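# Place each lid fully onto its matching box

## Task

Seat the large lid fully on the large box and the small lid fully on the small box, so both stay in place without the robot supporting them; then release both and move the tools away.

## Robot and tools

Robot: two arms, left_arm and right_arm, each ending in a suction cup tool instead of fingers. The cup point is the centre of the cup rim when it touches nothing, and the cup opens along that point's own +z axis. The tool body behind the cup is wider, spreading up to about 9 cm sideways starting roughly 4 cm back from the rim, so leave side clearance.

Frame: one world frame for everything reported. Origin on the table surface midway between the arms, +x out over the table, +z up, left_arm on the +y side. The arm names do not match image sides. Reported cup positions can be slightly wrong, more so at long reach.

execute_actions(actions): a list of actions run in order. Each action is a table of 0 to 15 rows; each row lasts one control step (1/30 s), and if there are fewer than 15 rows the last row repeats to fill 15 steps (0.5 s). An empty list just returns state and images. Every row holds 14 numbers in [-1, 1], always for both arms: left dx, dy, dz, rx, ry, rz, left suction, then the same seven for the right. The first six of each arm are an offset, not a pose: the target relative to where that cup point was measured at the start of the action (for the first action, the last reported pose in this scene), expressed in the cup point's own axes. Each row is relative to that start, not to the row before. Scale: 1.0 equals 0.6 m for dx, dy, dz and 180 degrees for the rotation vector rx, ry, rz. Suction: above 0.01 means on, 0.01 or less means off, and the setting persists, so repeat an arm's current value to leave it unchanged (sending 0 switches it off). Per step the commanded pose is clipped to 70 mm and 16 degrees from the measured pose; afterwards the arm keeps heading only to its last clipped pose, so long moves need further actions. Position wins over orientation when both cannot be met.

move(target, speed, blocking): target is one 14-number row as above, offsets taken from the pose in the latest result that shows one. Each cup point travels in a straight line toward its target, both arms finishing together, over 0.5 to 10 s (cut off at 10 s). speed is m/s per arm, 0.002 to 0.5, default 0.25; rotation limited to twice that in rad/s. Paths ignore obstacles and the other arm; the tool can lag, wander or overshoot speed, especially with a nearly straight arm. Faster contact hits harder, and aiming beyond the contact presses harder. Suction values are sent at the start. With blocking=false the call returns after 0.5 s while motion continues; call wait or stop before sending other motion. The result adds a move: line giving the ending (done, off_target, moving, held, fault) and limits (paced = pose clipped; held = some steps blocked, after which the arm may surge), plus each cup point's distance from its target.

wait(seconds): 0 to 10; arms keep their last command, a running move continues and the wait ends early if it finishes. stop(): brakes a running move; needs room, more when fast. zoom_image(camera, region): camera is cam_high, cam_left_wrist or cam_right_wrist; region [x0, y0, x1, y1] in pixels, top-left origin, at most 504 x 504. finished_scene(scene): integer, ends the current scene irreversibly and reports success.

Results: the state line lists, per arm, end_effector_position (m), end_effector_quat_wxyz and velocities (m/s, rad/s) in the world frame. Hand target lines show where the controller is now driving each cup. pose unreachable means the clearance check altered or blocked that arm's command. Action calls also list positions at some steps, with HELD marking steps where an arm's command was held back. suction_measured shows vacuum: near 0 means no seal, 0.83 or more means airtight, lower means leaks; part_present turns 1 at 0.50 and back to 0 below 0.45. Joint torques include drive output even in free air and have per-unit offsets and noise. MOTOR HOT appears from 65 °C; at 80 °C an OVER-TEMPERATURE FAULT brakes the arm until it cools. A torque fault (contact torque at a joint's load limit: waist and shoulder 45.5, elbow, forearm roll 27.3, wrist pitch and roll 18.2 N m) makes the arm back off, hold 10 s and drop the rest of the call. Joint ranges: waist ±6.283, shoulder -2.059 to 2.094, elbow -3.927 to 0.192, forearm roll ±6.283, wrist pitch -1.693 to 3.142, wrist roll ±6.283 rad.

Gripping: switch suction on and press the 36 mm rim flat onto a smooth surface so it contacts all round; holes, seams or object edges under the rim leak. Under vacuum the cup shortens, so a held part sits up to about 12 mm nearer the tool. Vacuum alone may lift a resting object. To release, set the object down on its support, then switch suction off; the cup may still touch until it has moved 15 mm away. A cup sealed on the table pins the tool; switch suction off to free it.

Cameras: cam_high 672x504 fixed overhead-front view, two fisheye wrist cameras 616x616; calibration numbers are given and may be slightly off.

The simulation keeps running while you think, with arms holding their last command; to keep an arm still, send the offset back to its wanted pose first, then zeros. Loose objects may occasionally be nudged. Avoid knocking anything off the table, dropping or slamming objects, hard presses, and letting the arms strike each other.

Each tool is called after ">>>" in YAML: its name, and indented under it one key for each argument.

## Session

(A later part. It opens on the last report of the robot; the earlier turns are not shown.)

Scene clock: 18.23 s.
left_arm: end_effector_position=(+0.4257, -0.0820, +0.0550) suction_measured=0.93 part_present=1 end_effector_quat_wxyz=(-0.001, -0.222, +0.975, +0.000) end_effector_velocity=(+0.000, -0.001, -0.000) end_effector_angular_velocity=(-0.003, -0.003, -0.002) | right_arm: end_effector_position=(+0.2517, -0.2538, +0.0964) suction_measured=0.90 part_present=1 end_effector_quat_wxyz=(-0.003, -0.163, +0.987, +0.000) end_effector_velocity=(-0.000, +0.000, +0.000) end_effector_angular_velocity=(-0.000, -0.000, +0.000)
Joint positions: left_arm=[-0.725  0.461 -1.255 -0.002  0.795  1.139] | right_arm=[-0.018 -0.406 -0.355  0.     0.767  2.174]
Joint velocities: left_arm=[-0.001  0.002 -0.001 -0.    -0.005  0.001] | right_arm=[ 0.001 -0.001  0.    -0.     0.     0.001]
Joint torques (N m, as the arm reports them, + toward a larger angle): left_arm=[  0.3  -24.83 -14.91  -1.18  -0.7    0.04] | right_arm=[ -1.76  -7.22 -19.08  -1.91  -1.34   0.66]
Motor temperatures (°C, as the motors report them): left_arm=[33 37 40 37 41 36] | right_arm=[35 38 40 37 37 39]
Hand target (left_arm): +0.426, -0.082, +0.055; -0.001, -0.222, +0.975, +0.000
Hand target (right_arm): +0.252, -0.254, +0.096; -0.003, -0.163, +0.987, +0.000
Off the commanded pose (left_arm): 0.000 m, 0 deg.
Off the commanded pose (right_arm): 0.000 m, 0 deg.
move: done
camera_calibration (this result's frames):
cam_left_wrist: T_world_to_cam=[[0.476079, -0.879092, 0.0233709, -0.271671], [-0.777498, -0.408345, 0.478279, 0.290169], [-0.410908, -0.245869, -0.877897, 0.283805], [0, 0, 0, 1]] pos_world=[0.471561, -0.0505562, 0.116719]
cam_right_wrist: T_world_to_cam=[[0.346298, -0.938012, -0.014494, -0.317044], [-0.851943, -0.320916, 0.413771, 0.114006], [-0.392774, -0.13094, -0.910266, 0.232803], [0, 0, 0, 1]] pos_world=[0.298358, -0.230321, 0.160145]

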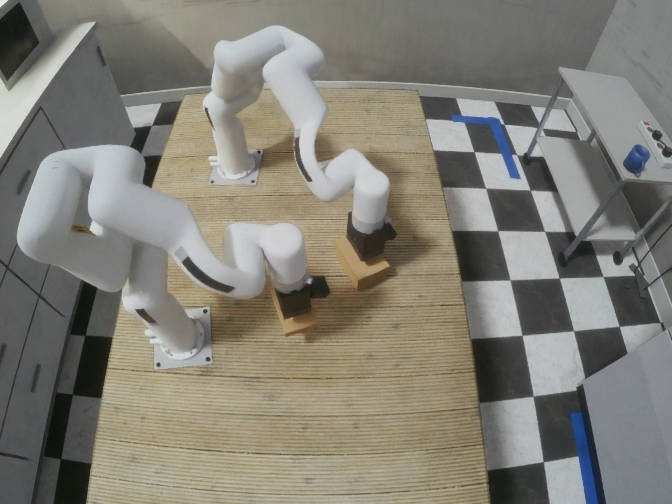

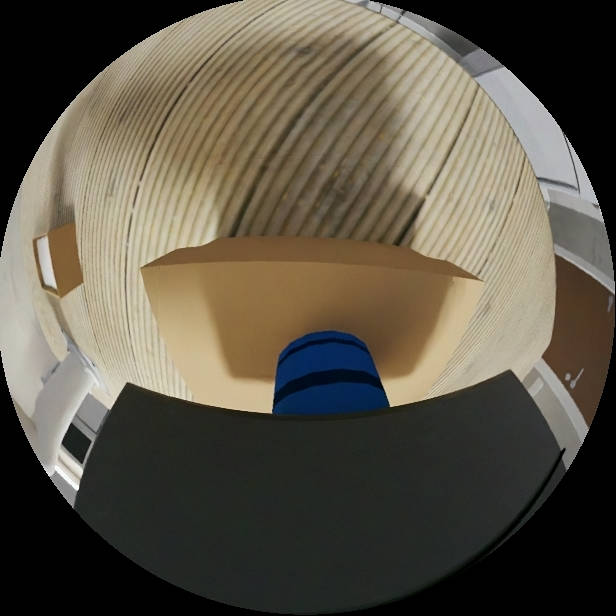

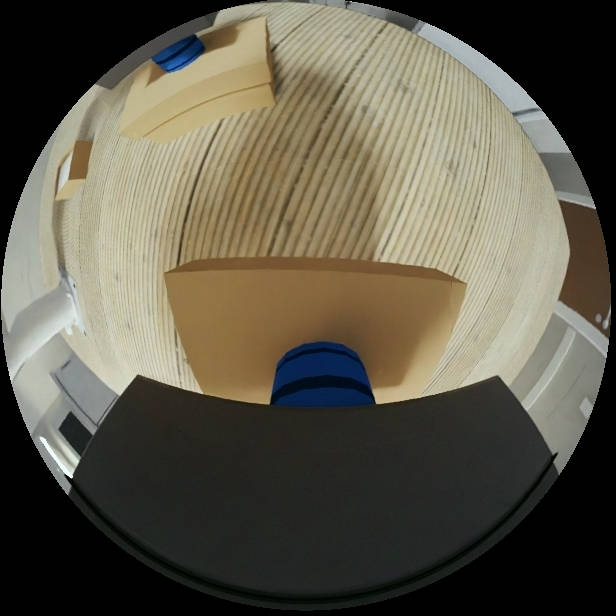

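>>> move:
  target: [0,0,0.0267,0,0,0,1,0,0,0,0,0,0,1]
  speed: 0.02

Scene clock: 19.43 s.
left_arm: end_effector_position=(+0.4257, -0.0820, +0.0391) suction_measured=0.93 part_present=1 end_effector_quat_wxyz=(-0.001, -0.222, +0.975, +0.000) end_effector_velocity=(+0.001, -0.001, -0.001) end_effector_angular_velocity=(-0.002, -0.001, +0.001) | right_arm: end_effector_position=(+0.2517, -0.2538, +0.0964) suction_measured=0.90 part_present=1 end_effector_quat_wxyz=(-0.003, -0.163, +0.987, +0.000) end_effector_velocity=(-0.000, -0.000, -0.000) end_effector_angular_velocity=(+0.000, +0.001, -0.001)
Joint positions: left_arm=[-0.725  0.491 -1.249 -0.002  0.759  1.139] | right_arm=[-0.018 -0.406 -0.355  0.     0.767  2.174]
Joint velocities: left_arm=[ 0.     0.003 -0.002 -0.001 -0.004  0.001] | right_arm=[-0.001  0.001 -0.     0.    -0.    -0.   ]
Joint torques (N m, as the arm reports them, + toward a larger angle): left_arm=[  0.6  -24.81 -14.79  -0.97  -0.96   0.06] | right_arm=[ -1.69  -7.27 -19.25  -1.82  -1.37   0.59]
Motor temperatures (°C, as the motors report them): left_arm=[33 37 40 37 41 36] | right_arm=[35 38 40 37 37 39]
Hand target (left_arm): +0.426, -0.082, +0.039; -0.001, -0.222, +0.975, +0.000
Hand target (right_arm): +0.252, -0.254, +0.096; -0.003, -0.163, +0.987, +0.000
Off the commanded pose (left_arm): 0.000 m, 0 deg.
Off the commanded pose (right_arm): 0.000 m, 0 deg.
move: done
camera_calibration (this result's frames):
cam_left_wrist: T_world_to_cam=[[0.476119, -0.879069, 0.0234248, -0.27132], [-0.77752, -0.408375, 0.478218, 0.297785], [-0.410821, -0.245902, -0.877928, 0.269836], [0, 0, 0, 1]] pos_world=[0.471569, -0.0505475, 0.100846]
cam_right_wrist: T_world_to_cam=[[0.346298, -0.938012, -0.0144939, -0.317044], [-0.851943, -0.320916, 0.413771, 0.114007], [-0.392773, -0.13094, -0.910266, 0.232803], [0, 0, 0, 1]] pos_world=[0.298358, -0.230321, 0.160145]

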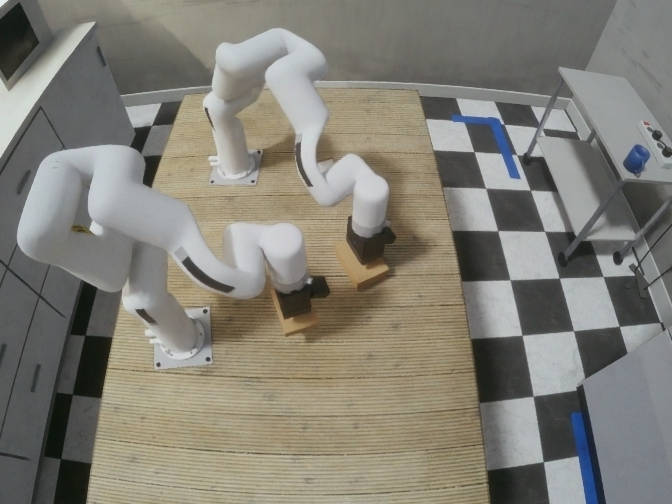

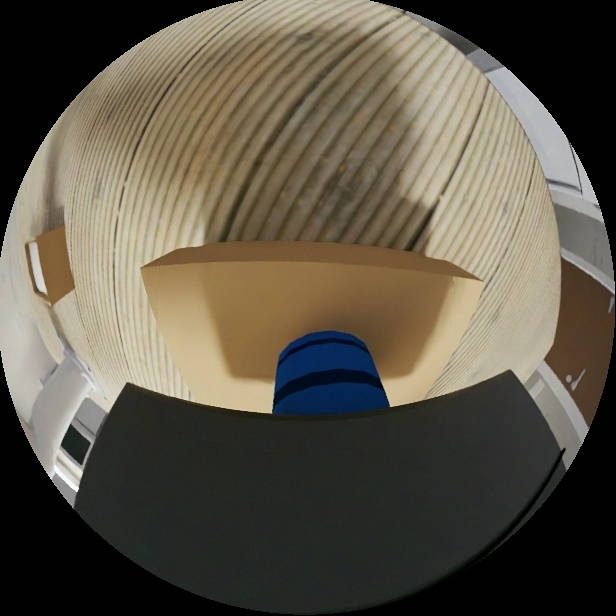

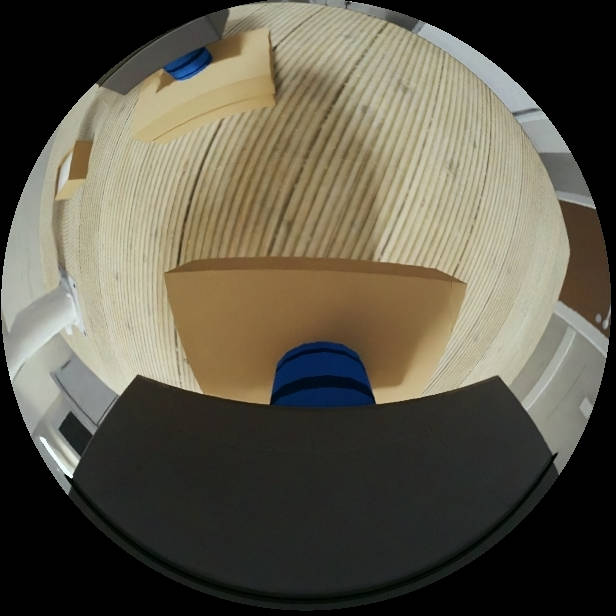

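>>> move:
  target: [0,0,0.003,0,0,0,1,0,0,0,0,0,0,1]
  speed: 0.006

Scene clock: 20.20 s.
left_arm: end_effector_position=(+0.4261, -0.0824, +0.0382) suction_measured=0.93 part_present=1 end_effector_quat_wxyz=(-0.001, -0.222, +0.975, -0.000) end_effector_velocity=(+0.001, -0.001, -0.001) end_effector_angular_velocity=(-0.003, -0.003, -0.002) | right_arm: end_effector_position=(+0.2517, -0.2538, +0.0964) suction_measured=0.90 part_present=1 end_effector_quat_wxyz=(-0.003, -0.163, +0.987, +0.000) end_effector_velocity=(-0.000, +0.000, -0.000) end_effector_angular_velocity=(+0.001, +0.001, -0.001)
Joint positions: left_arm=[-0.725  0.493 -1.249 -0.002  0.756  1.139] | right_arm=[-0.018 -0.406 -0.355  0.     0.767  2.174]
Joint velocities: left_arm=[-0.     0.002 -0.     0.001 -0.006  0.001] | right_arm=[-0.     0.001 -0.     0.001  0.    -0.   ]
Joint torques (N m, as the arm reports them, + toward a larger angle): left_arm=[  0.54 -20.93 -13.33  -0.98  -0.86  -0.13] | right_arm=[ -1.49  -7.23 -19.28  -1.91  -1.37   0.69]
Motor temperatures (°C, as the motors report them): left_arm=[33 37 40 37 41 36] | right_arm=[35 38 40 37 37 39]
Hand target (left_arm): +0.426, -0.082, +0.037; -0.001, -0.222, +0.975, +0.000
Hand target (right_arm): +0.252, -0.254, +0.096; -0.003, -0.163, +0.987, +0.000
Off the commanded pose (left_arm): 0.001 m, 0 deg.
Off the commanded pose (right_arm): 0.000 m, 0 deg.
move: done
camera_calibration (this result's frames):
cam_left_wrist: T_world_to_cam=[[0.476092, -0.879038, 0.0250522, -0.271885], [-0.778107, -0.407811, 0.477744, 0.298658], [-0.409739, -0.246944, -0.878142, 0.268634], [0, 0, 0, 1]] pos_world=[0.4719, -0.050864, 0.100028]
cam_right_wrist: T_world_to_cam=[[0.346298, -0.938013, -0.014494, -0.317044], [-0.851943, -0.320916, 0.41377, 0.114007], [-0.392773, -0.13094, -0.910266, 0.232803], [0, 0, 0, 1]] pos_world=[0.298358, -0.230321, 0.160145]

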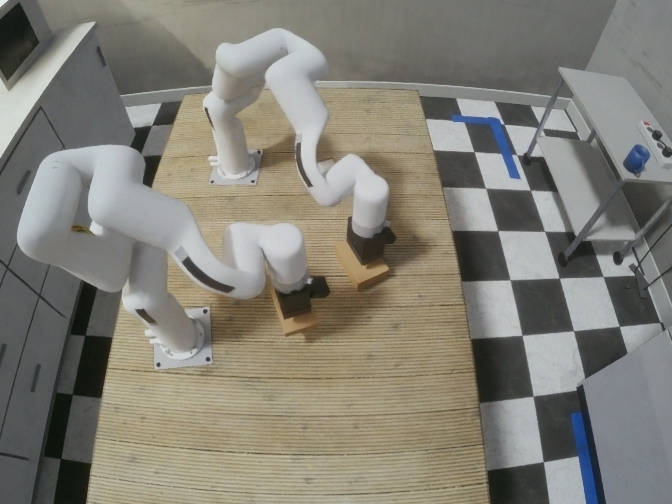

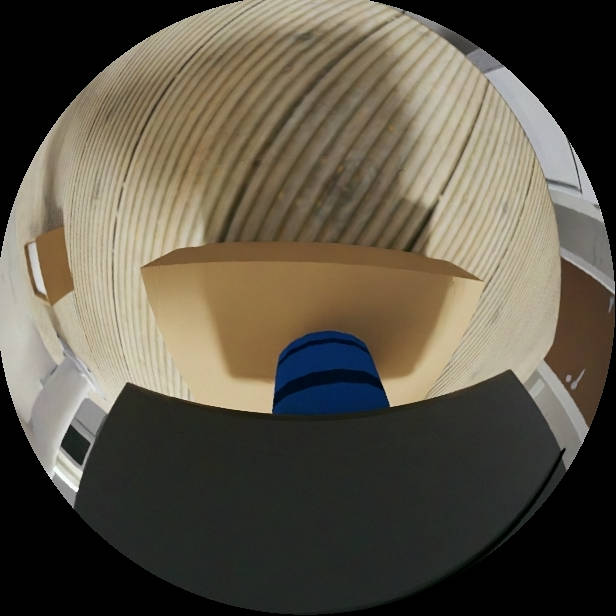

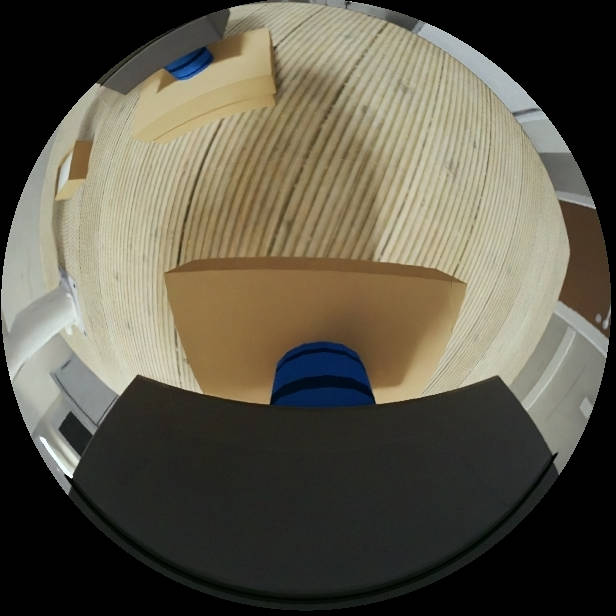

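>>> move:
  target: [0,0,-0.003,0,0,0,0,0,0,0,0,0,0,1]
  speed: 0.01

>>> move:
  target: [0,0,-0.06,0,0,0,0,0,0,0,0,0,0,1]
  speed: 0.12

>>> move:
  target: [-0.2435,0.98,-0.2,0,0,0,0,-0.3847,0.728,0,0,0,0,1]
  speed: 0.3

Scene clock: 21.40 s.
left_arm: end_effector_position=(+0.4262, -0.0825, +0.0400) suction_measured=0.00 part_present=0 end_effector_quat_wxyz=(-0.000, -0.222, +0.975, -0.001) end_effector_velocity=(-0.001, +0.000, -0.001) end_effector_angular_velocity=(+0.003, +0.001, -0.004) | right_arm: end_effector_position=(+0.2517, -0.2538, +0.0964) suction_measured=0.90 part_present=1 end_effector_quat_wxyz=(-0.003, -0.163, +0.987, +0.000) end_effector_velocity=(-0.000, +0.000, -0.000) end_effector_angular_velocity=(+0.000, +0.001, -0.000)
Joint positions: left_arm=[-0.725  0.49  -1.25  -0.002  0.759  1.139] | right_arm=[-0.018 -0.406 -0.355  0.     0.767  2.174]
Joint velocities: left_arm=[-0.001  0.001 -0.     0.001  0.002  0.002] | right_arm=[ 0.001  0.001 -0.     0.001 -0.     0.   ]
Joint torques (N m, as the arm reports them, + toward a larger angle): left_arm=[  0.33 -17.55  -9.86  -0.97  -0.16   0.  ] | right_arm=[ -1.66  -7.29 -19.09  -1.88  -1.33   0.57]
Motor temperatures (°C, as the motors report them): left_arm=[33 37 40 37 41 36] | right_arm=[35 38 40 37 37 39]
Hand target (left_arm): +0.426, -0.082, +0.040; -0.001, -0.222, +0.975, -0.000
Hand target (right_arm): +0.252, -0.254, +0.096; -0.003, -0.163, +0.987, +0.000
Off the commanded pose (left_arm): 0.000 m, 0 deg.
Off the commanded pose (right_arm): 0.000 m, 0 deg.
move: done
camera_calibration (this result's frames):
cam_left_wrist: T_world_to_cam=[[0.47608, -0.879035, 0.0254029, -0.272063], [-0.778233, -0.407682, 0.477649, 0.297899], [-0.409514, -0.247168, -0.878183, 0.270116], [0, 0, 0, 1]] pos_world=[0.471974, -0.0509408, 0.101831]
cam_right_wrist: T_world_to_cam=[[0.346298, -0.938013, -0.0144941, -0.317044], [-0.851943, -0.320916, 0.41377, 0.114007], [-0.392773, -0.13094, -0.910266, 0.232804], [0, 0, 0, 1]] pos_world=[0.298358, -0.230321, 0.160145]

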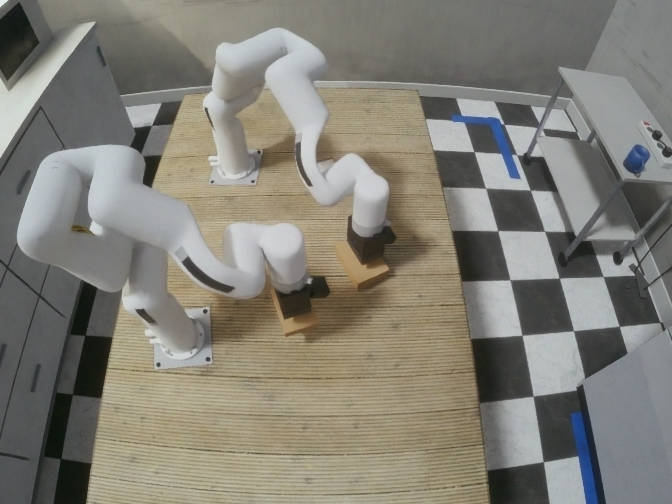

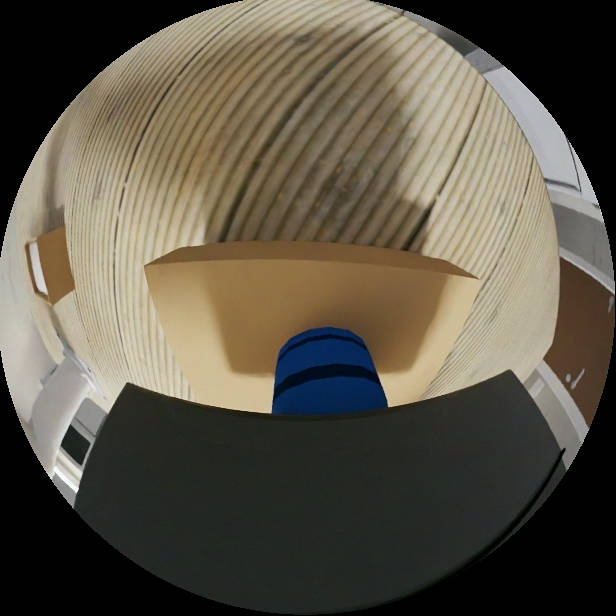

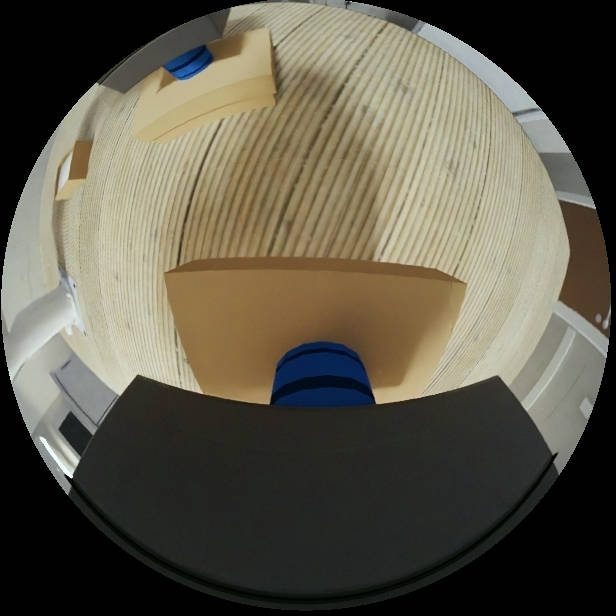

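Scene clock: 22.23 s.
left_arm: end_effector_position=(+0.4258, -0.0822, +0.0754) suction_measured=0.00 part_present=0 end_effector_quat_wxyz=(-0.001, -0.222, +0.975, -0.000) end_effector_velocity=(+0.001, -0.001, +0.004) end_effector_angular_velocity=(-0.004, -0.003, +0.001) | right_arm: end_effector_position=(+0.2517, -0.2538, +0.0964) suction_measured=0.90 part_present=1 end_effector_quat_wxyz=(-0.003, -0.163, +0.987, +0.000) end_effector_velocity=(-0.001, +0.000, -0.000) end_effector_angular_velocity=(-0.001, +0.001, +0.001)
Joint positions: left_arm=[-0.725  0.426 -1.267 -0.002  0.842  1.139] | right_arm=[-0.018 -0.406 -0.355  0.     0.767  2.174]
Joint velocities: left_arm=[ 0.001 -0.005 -0.004 -0.     0.005  0.   ] | right_arm=[ 0.001  0.     0.001 -0.001  0.001  0.   ]
Joint torques (N m, as the arm reports them, + toward a larger angle): left_arm=[  0.48 -24.11 -15.19  -1.01  -0.68  -0.17] | right_arm=[ -1.64  -7.47 -19.14  -1.78  -1.32   0.61]
Motor temperatures (°C, as the motors report them): left_arm=[33 37 40 37 41 36] | right_arm=[35 38 40 37 37 39]
Hand target (left_arm): +0.426, -0.083, +0.076; -0.000, -0.222, +0.975, -0.001
Hand target (right_arm): +0.252, -0.254, +0.096; -0.003, -0.163, +0.987, +0.000
Off the commanded pose (left_arm): 0.001 m, 0 deg.
Off the commanded pose (right_arm): 0.000 m, 0 deg.
move: done
camera_calibration (this result's frames):
cam_left_wrist: T_world_to_cam=[[0.475998, -0.87911, 0.0242969, -0.272468], [-0.777837, -0.40795, 0.478065, 0.280664], [-0.41036, -0.246457, -0.877988, 0.301473], [0, 0, 0, 1]] pos_world=[0.471718, -0.0507319, 0.137134]
cam_right_wrist: T_world_to_cam=[[0.346298, -0.938013, -0.0144941, -0.317044], [-0.851943, -0.320916, 0.41377, 0.114007], [-0.392773, -0.13094, -0.910266, 0.232804], [0, 0, 0, 1]] pos_world=[0.298358, -0.230321, 0.160145]

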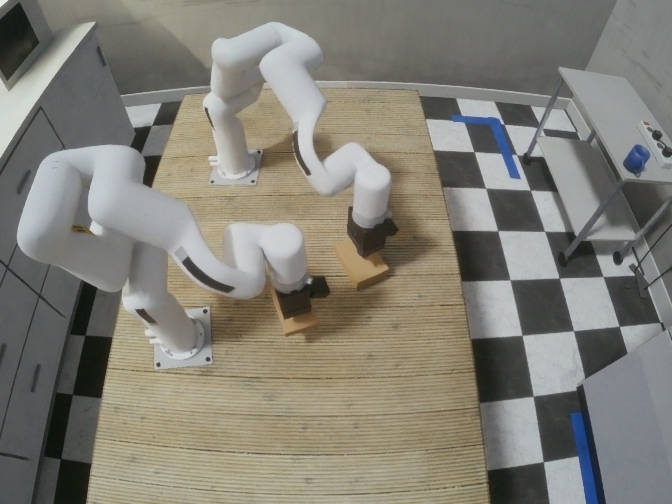

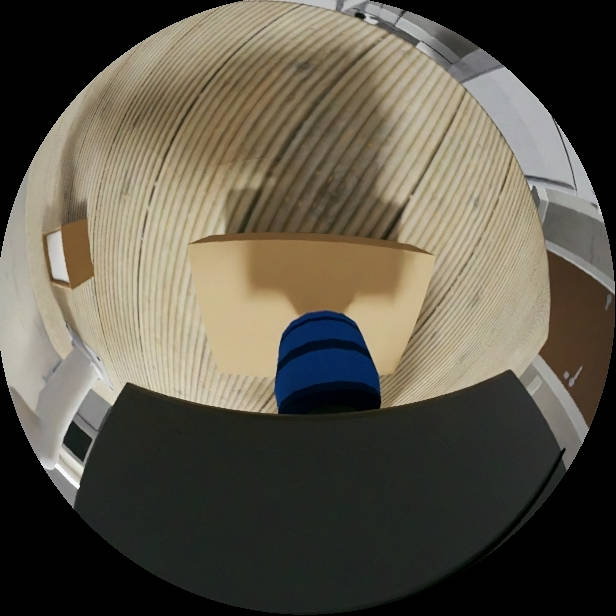

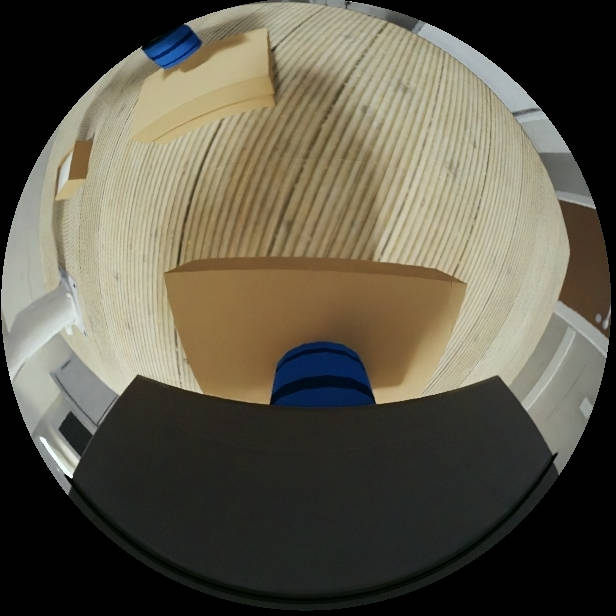

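Scene clock: 24.97 s.
left_arm: end_effector_position=(+0.3030, +0.5109, +0.1951) suction_measured=0.00 part_present=0 end_effector_quat_wxyz=(-0.000, -0.222, +0.975, -0.002) end_effector_velocity=(+0.000, +0.002, +0.001) end_effector_angular_velocity=(-0.001, -0.002, +0.002) | right_arm: end_effector_position=(+0.3315, +0.2327, +0.0960) suction_measured=0.90 part_present=1 end_effector_quat_wxyz=(-0.002, -0.163, +0.987, -0.002) end_effector_velocity=(+0.000, +0.002, -0.001) end_effector_angular_velocity=(-0.010, +0.007, -0.000)
Joint positions: left_arm=[ 0.708 -0.431 -0.645 -0.004  1.078  2.573] | right_arm=[ 0.786  0.766 -1.883  0.     1.122  2.978]
Joint velocities: left_arm=[ 0.006  0.003 -0.005 -0.002  0.001  0.004] | right_arm=[ 0.001  0.021 -0.035 -0.     0.027  0.001]
Joint torques (N m, as the arm reports them, + toward a larger angle): left_arm=[  0.46  -9.5  -16.11  -0.9   -0.65  -0.09] | right_arm=[ -1.71 -25.21 -21.51  -1.95  -1.39   0.59]
Motor temperatures (°C, as the motors report them): left_arm=[33 37 40 37 41 36] | right_arm=[35 38 40 37 37 39]
Hand target (left_arm): +0.303, +0.511, +0.195; -0.000, -0.222, +0.975, -0.002
Hand target (right_arm): +0.332, +0.233, +0.096; -0.002, -0.163, +0.987, -0.002
Off the commanded pose (left_arm): 0.000 m, 0 deg.
Off the commanded pose (right_arm): 0.002 m, 0 deg.
move: done
camera_calibration (this result's frames):
cam_left_wrist: T_world_to_cam=[[0.475286, -0.879382, 0.0281289, 0.304112], [-0.779004, -0.405743, 0.478043, 0.36907], [-0.408969, -0.249119, -0.877886, 0.503337], [0, 0, 0, 1]] pos_world=[0.348817, 0.542569, 0.256887]
cam_right_wrist: T_world_to_cam=[[0.346254, -0.938083, -0.0104442, 0.111229], [-0.853253, -0.319531, 0.412139, 0.338532], [-0.389957, -0.133793, -0.911061, 0.327223], [0, 0, 0, 1]] pos_world=[0.377944, 0.256294, 0.15976]

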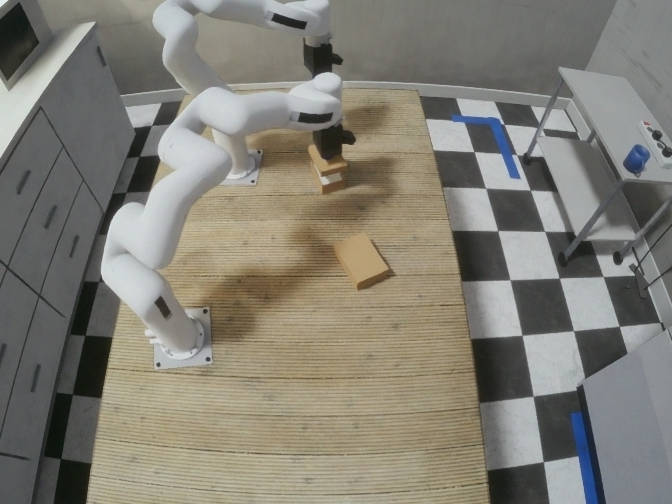

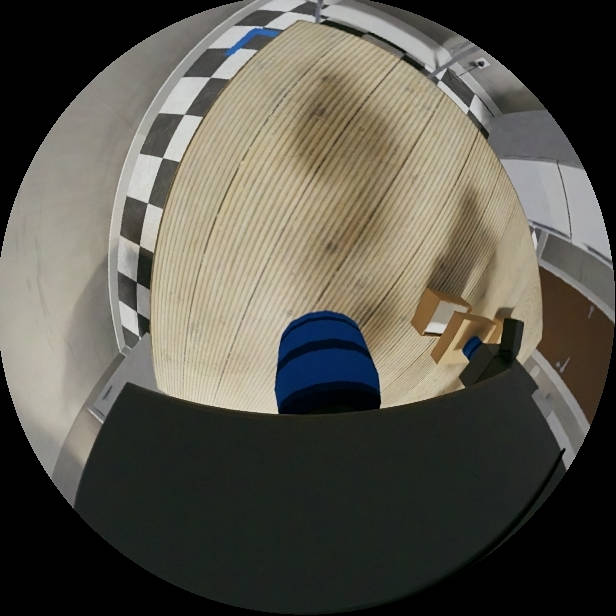

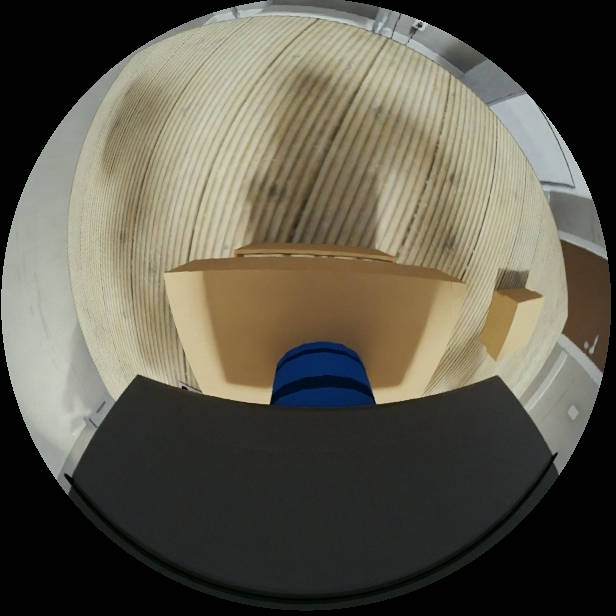

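>>> execute_actions:
  actions: []

>>> zoom_image:
  camera: "cam_right_wrist"
  region: [158, 232, 270, 284]

>>> zoom_image:
  camera: "cam_right_wrist"
  region: [362, 238, 474, 292]

Scene clock: 25.13 s.
left_arm: end_effector_position=(+0.3030, +0.5111, +0.1952) suction_measured=0.00 part_present=0 end_effector_quat_wxyz=(-0.000, -0.222, +0.975, -0.002) end_effector_velocity=(-0.000, +0.001, +0.000) end_effector_angular_velocity=(-0.000, -0.001, +0.002) | right_arm: end_effector_position=(+0.3315, +0.2328, +0.0959) suction_measured=0.90 part_present=1 end_effector_quat_wxyz=(-0.002, -0.163, +0.987, -0.002) end_effector_velocity=(-0.001, +0.000, -0.002) end_effector_angular_velocity=(-0.004, +0.001, +0.002)
Joint positions: left_arm=[ 0.708 -0.431 -0.645 -0.004  1.078  2.573] | right_arm=[ 0.786  0.768 -1.886  0.     1.124  2.979]
Joint velocities: left_arm=[ 0.003  0.001 -0.001 -0.001 -0.     0.002] | right_arm=[ 0.001  0.006 -0.006 -0.002  0.004  0.001]
Joint torques (N m, as the arm reports them, + toward a larger angle): left_arm=[  0.61  -9.54 -15.93  -0.89  -0.54   0.11] | right_arm=[ -1.55 -24.92 -21.52  -1.91  -1.32   0.58]
Motor temperatures (°C, as the motors report them): left_arm=[33 37 40 37 41 36] | right_arm=[35 38 40 37 37 39]
Hand target (left_arm): +0.303, +0.511, +0.195; -0.000, -0.222, +0.975, -0.002
Hand target (right_arm): +0.332, +0.233, +0.096; -0.002, -0.163, +0.987, -0.002
Off the commanded pose (left_arm): 0.000 m, 0 deg.
Off the commanded pose (right_arm): 0.002 m, 0 deg.
camera_calibration (this result's frames):
cam_left_wrist: T_world_to_cam=[[0.475472, -0.879278, 0.028221, 0.304151], [-0.778943, -0.405873, 0.478032, 0.369163], [-0.408869, -0.249273, -0.877889, 0.503465], [0, 0, 0, 1]] pos_world=[0.348793, 0.542767, 0.256931]
cam_right_wrist: T_world_to_cam=[[0.346342, -0.938056, -0.00992093, 0.111291], [-0.853, -0.319304, 0.41284, 0.338418], [-0.390434, -0.134521, -0.91075, 0.327463], [0, 0, 0, 1]] pos_world=[0.377979, 0.256506, 0.159628]

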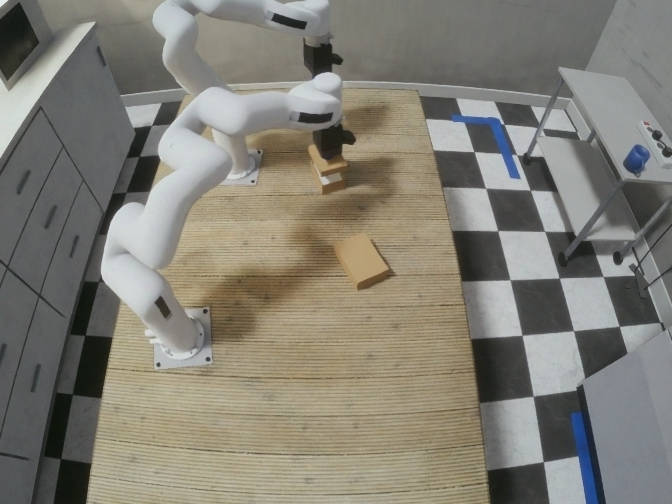

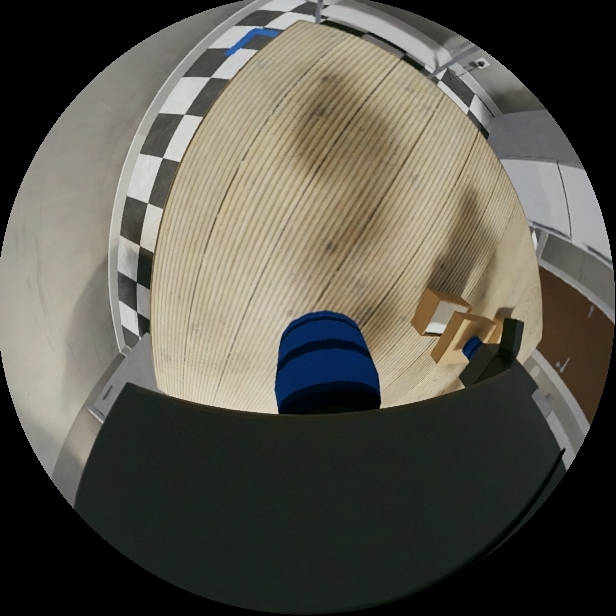

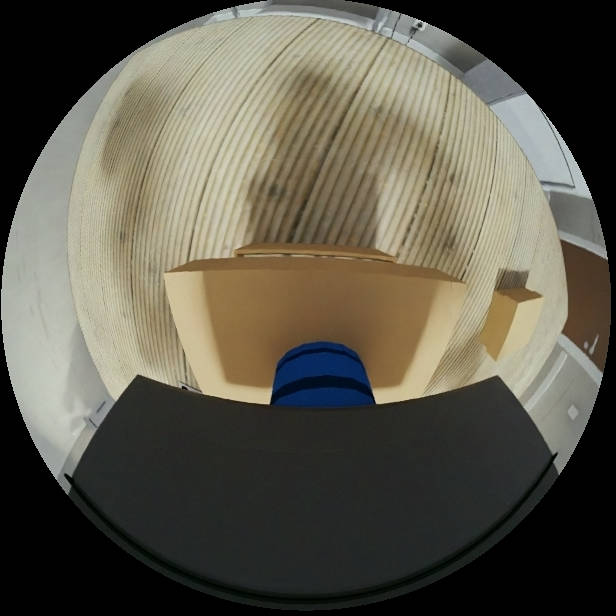

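Region (158, 232, 270, 284) of cam_right_wrist's 616x616 image, scaled by 4.500, with more detail than that image has; it fills the top 234 rows of this view, and the rest is white.

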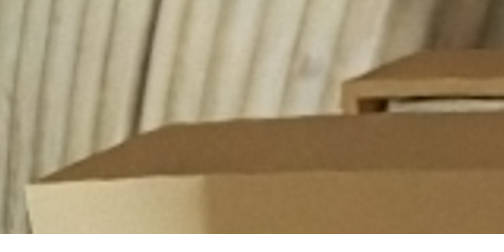

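Region (362, 238, 474, 292) of cam_right_wrist's 616x616 image, scaled by 4.500, with more detail than that image has; it fills the top 243 rows of this view, and the rest is white.

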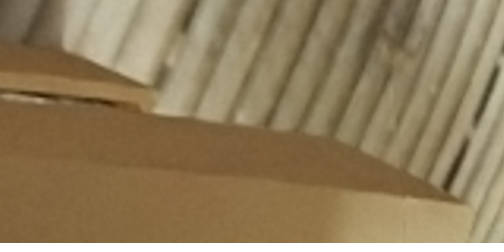

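>>> zoom_image:
  camera: "cam_right_wrist"
  region: [228, 236, 403, 270]

>>> zoom_image:
  camera: "cam_right_wrist"
  region: [356, 238, 406, 268]

>>> zoom_image:
  camera: "cam_right_wrist"
  region: [226, 234, 276, 264]

Region (228, 236, 403, 270) of cam_right_wrist's 616x616 image, scaled by 2.880, with more detail than that image has; it fills the top 98 rows of this view, and the rest is white.

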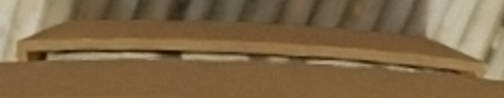

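Region (356, 238, 406, 268) of cam_right_wrist's 616x616 image, scaled by 10.080, with more detail than that image has; it fills the top 302 rows of this view, and the rest is white.

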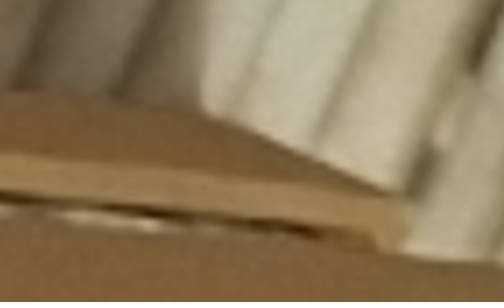

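Region (226, 234, 276, 264) of cam_right_wrist's 616x616 image, scaled by 10.080, with more detail than that image has; it fills the top 302 rows of this view, and the rest is white.

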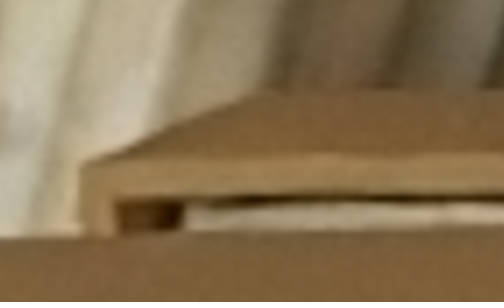

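>>> move:
  target: [0,0,0,0,0,0,0,-0.0007,-0.0008,0.058,0,0,0.003,1]
  speed: 0.08

>>> zoom_image:
  camera: "cam_left_wrist"
  region: [400, 275, 510, 375]

>>> zoom_image:
  camera: "cam_high"
  region: [295, 135, 365, 205]

>>> zoom_image:
  camera: "cam_right_wrist"
  region: [180, 236, 450, 280]

Scene clock: 27.80 s.
left_arm: end_effector_position=(+0.3030, +0.5111, +0.1952) suction_measured=0.00 part_present=0 end_effector_quat_wxyz=(-0.000, -0.222, +0.975, -0.002) end_effector_velocity=(+0.000, +0.000, +0.001) end_effector_angular_velocity=(+0.000, -0.002, +0.003) | right_arm: end_effector_position=(+0.3322, +0.2326, +0.0617) suction_measured=0.90 part_present=1 end_effector_quat_wxyz=(-0.002, -0.158, +0.987, -0.002) end_effector_velocity=(+0.000, +0.001, -0.001) end_effector_angular_velocity=(+0.002, +0.000, -0.002)
Joint positions: left_arm=[ 0.708 -0.431 -0.645 -0.004  1.078  2.573] | right_arm=[ 0.785  0.809 -1.855  0.     1.051  2.987]
Joint velocities: left_arm=[ 0.001  0.    -0.001 -0.001 -0.    -0.002] | right_arm=[-0.     0.002  0.001  0.002 -0.005  0.001]
Joint torques (N m, as the arm reports them, + toward a larger angle): left_arm=[  0.74  -9.75 -16.07  -0.95  -0.8    0.02] | right_arm=[ -1.71 -25.   -21.16  -1.95  -1.29   0.65]
Motor temperatures (°C, as the motors report them): left_arm=[33 37 41 37 41 36] | right_arm=[35 39 41 37 37 39]
Hand target (left_arm): +0.303, +0.511, +0.195; -0.000, -0.222, +0.975, -0.002
Hand target (right_arm): +0.332, +0.232, +0.061; -0.002, -0.158, +0.987, -0.002
Off the commanded pose (left_arm): 0.000 m, 0 deg.
Off the commanded pose (right_arm): 0.001 m, 0 deg.
move: done
camera_calibration (this result's frames):
cam_left_wrist: T_world_to_cam=[[0.475473, -0.879278, 0.0282211, 0.304151], [-0.778943, -0.405874, 0.478032, 0.369163], [-0.408869, -0.249274, -0.877889, 0.503465], [0, 0, 0, 1]] pos_world=[0.348793, 0.542768, 0.256931]
cam_right_wrist: T_world_to_cam=[[0.337536, -0.941256, -0.0103494, 0.11424], [-0.856179, -0.311559, 0.412176, 0.352285], [-0.391187, -0.130263, -0.911046, 0.295846], [0, 0, 0, 1]] pos_world=[0.37879, 0.255824, 0.125508]

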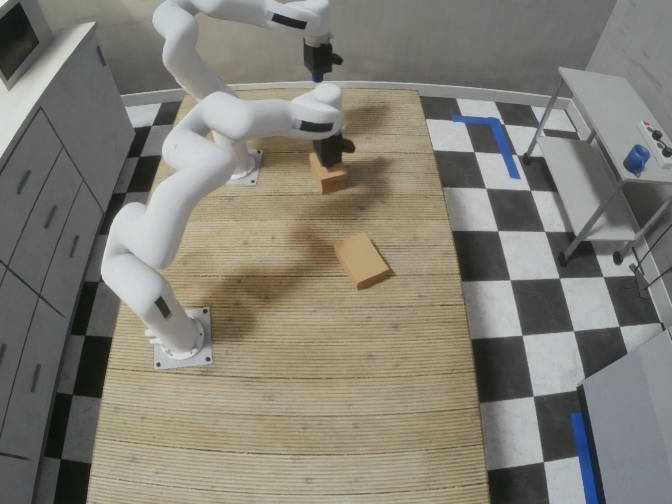

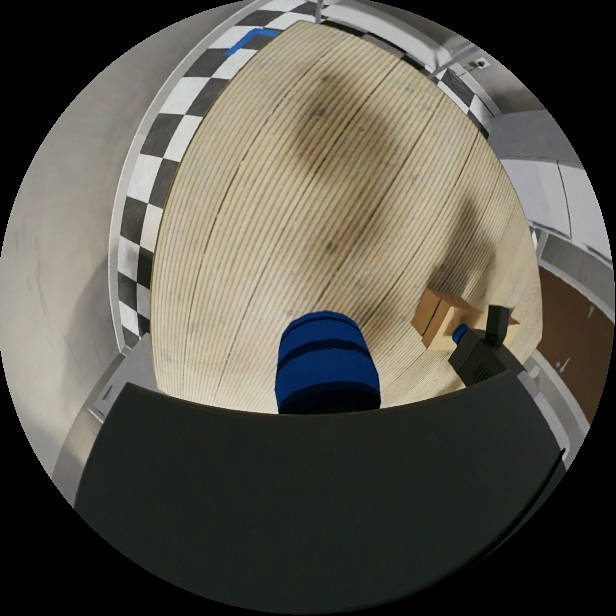

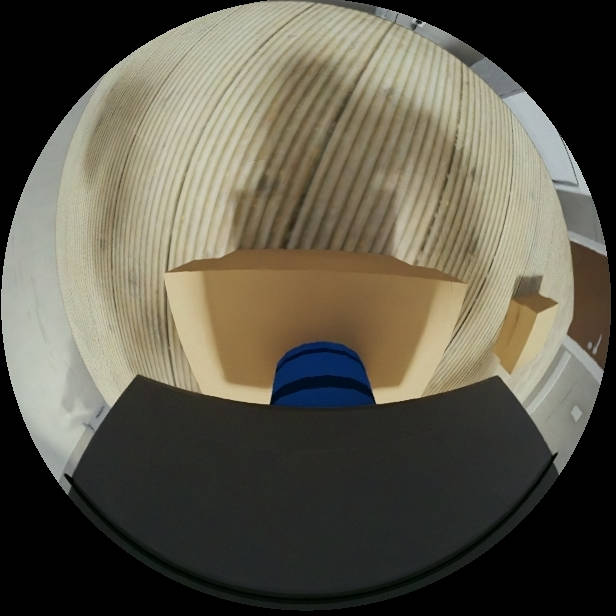

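Region (400, 275, 510, 375) of cam_left_wrist's 616x616 image, scaled by 4.582, with more detail than that image has; it fills the top 458 rows of this view, and the rest is white.

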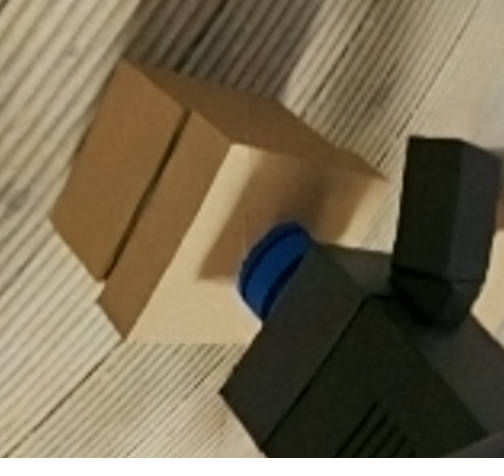

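Region (295, 135, 365, 205) of cam_high's 672x504 image, scaled by 7.200, with more detail than that image has.

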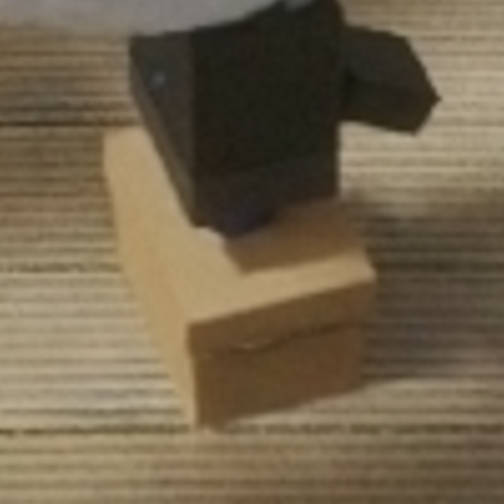

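Region (180, 236, 450, 280) of cam_right_wrist's 616x616 image, scaled by 1.867, with more detail than that image has; it fills the top 82 rows of this view, and the rest is white.

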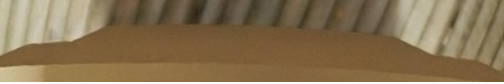

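Looks aligned. Descend slowly.

>>> move:
  target: [0,0,0,0,0,0,0,0,0,0.02,0,0,0,1]
  speed: 0.015

Scene clock: 29.07 s.
left_arm: end_effector_position=(+0.3030, +0.5111, +0.1952) suction_measured=0.00 part_present=0 end_effector_quat_wxyz=(-0.000, -0.222, +0.975, -0.002) end_effector_velocity=(-0.000, +0.000, +0.000) end_effector_angular_velocity=(-0.000, +0.000, +0.002) | right_arm: end_effector_position=(+0.3321, +0.2326, +0.0498) suction_measured=0.90 part_present=1 end_effector_quat_wxyz=(-0.002, -0.158, +0.987, -0.002) end_effector_velocity=(+0.001, +0.001, +0.001) end_effector_angular_velocity=(+0.004, -0.003, +0.000)
Joint positions: left_arm=[ 0.708 -0.431 -0.645 -0.004  1.078  2.573] | right_arm=[ 0.785  0.825 -1.847  0.     1.027  2.987]
Joint velocities: left_arm=[ 0.001 -0.    -0.     0.     0.001 -0.001] | right_arm=[-0.     0.    -0.001  0.    -0.004 -0.001]
Joint torques (N m, as the arm reports them, + toward a larger angle): left_arm=[  0.02  -9.24 -16.27  -1.11  -0.61   0.07] | right_arm=[ -1.54 -25.39 -21.22  -1.94  -1.26   0.63]
Motor temperatures (°C, as the motors report them): left_arm=[33 37 41 37 41 36] | right_arm=[35 39 41 37 37 39]
Hand target (left_arm): +0.303, +0.511, +0.195; -0.000, -0.222, +0.975, -0.002
Hand target (right_arm): +0.332, +0.233, +0.050; -0.002, -0.158, +0.987, -0.002
Off the commanded pose (left_arm): 0.000 m, 0 deg.
Off the commanded pose (right_arm): 0.000 m, 0 deg.
move: done
camera_calibration (this result's frames):
cam_left_wrist: T_world_to_cam=[[0.475473, -0.879278, 0.028221, 0.304151], [-0.778943, -0.405874, 0.478032, 0.369163], [-0.408869, -0.249274, -0.877889, 0.503465], [0, 0, 0, 1]] pos_world=[0.348793, 0.542768, 0.256931]
cam_right_wrist: T_world_to_cam=[[0.33753, -0.941258, -0.0102901, 0.114089], [-0.856157, -0.31152, 0.41225, 0.357134], [-0.39124, -0.130337, -0.911012, 0.285025], [0, 0, 0, 1]] pos_world=[0.378768, 0.255791, 0.113607]

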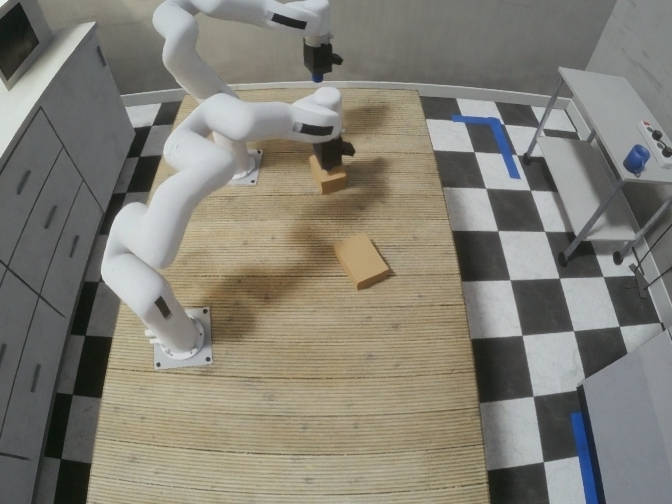

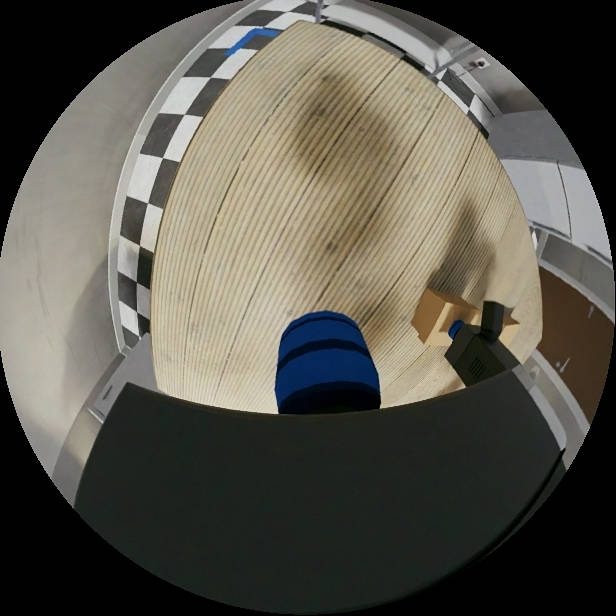

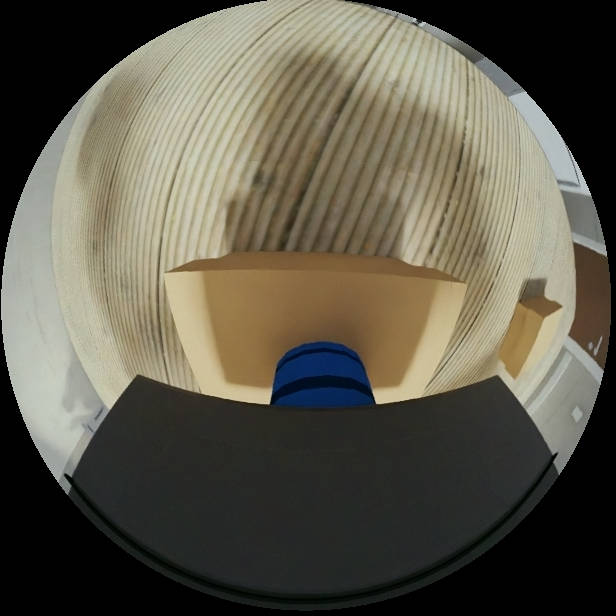

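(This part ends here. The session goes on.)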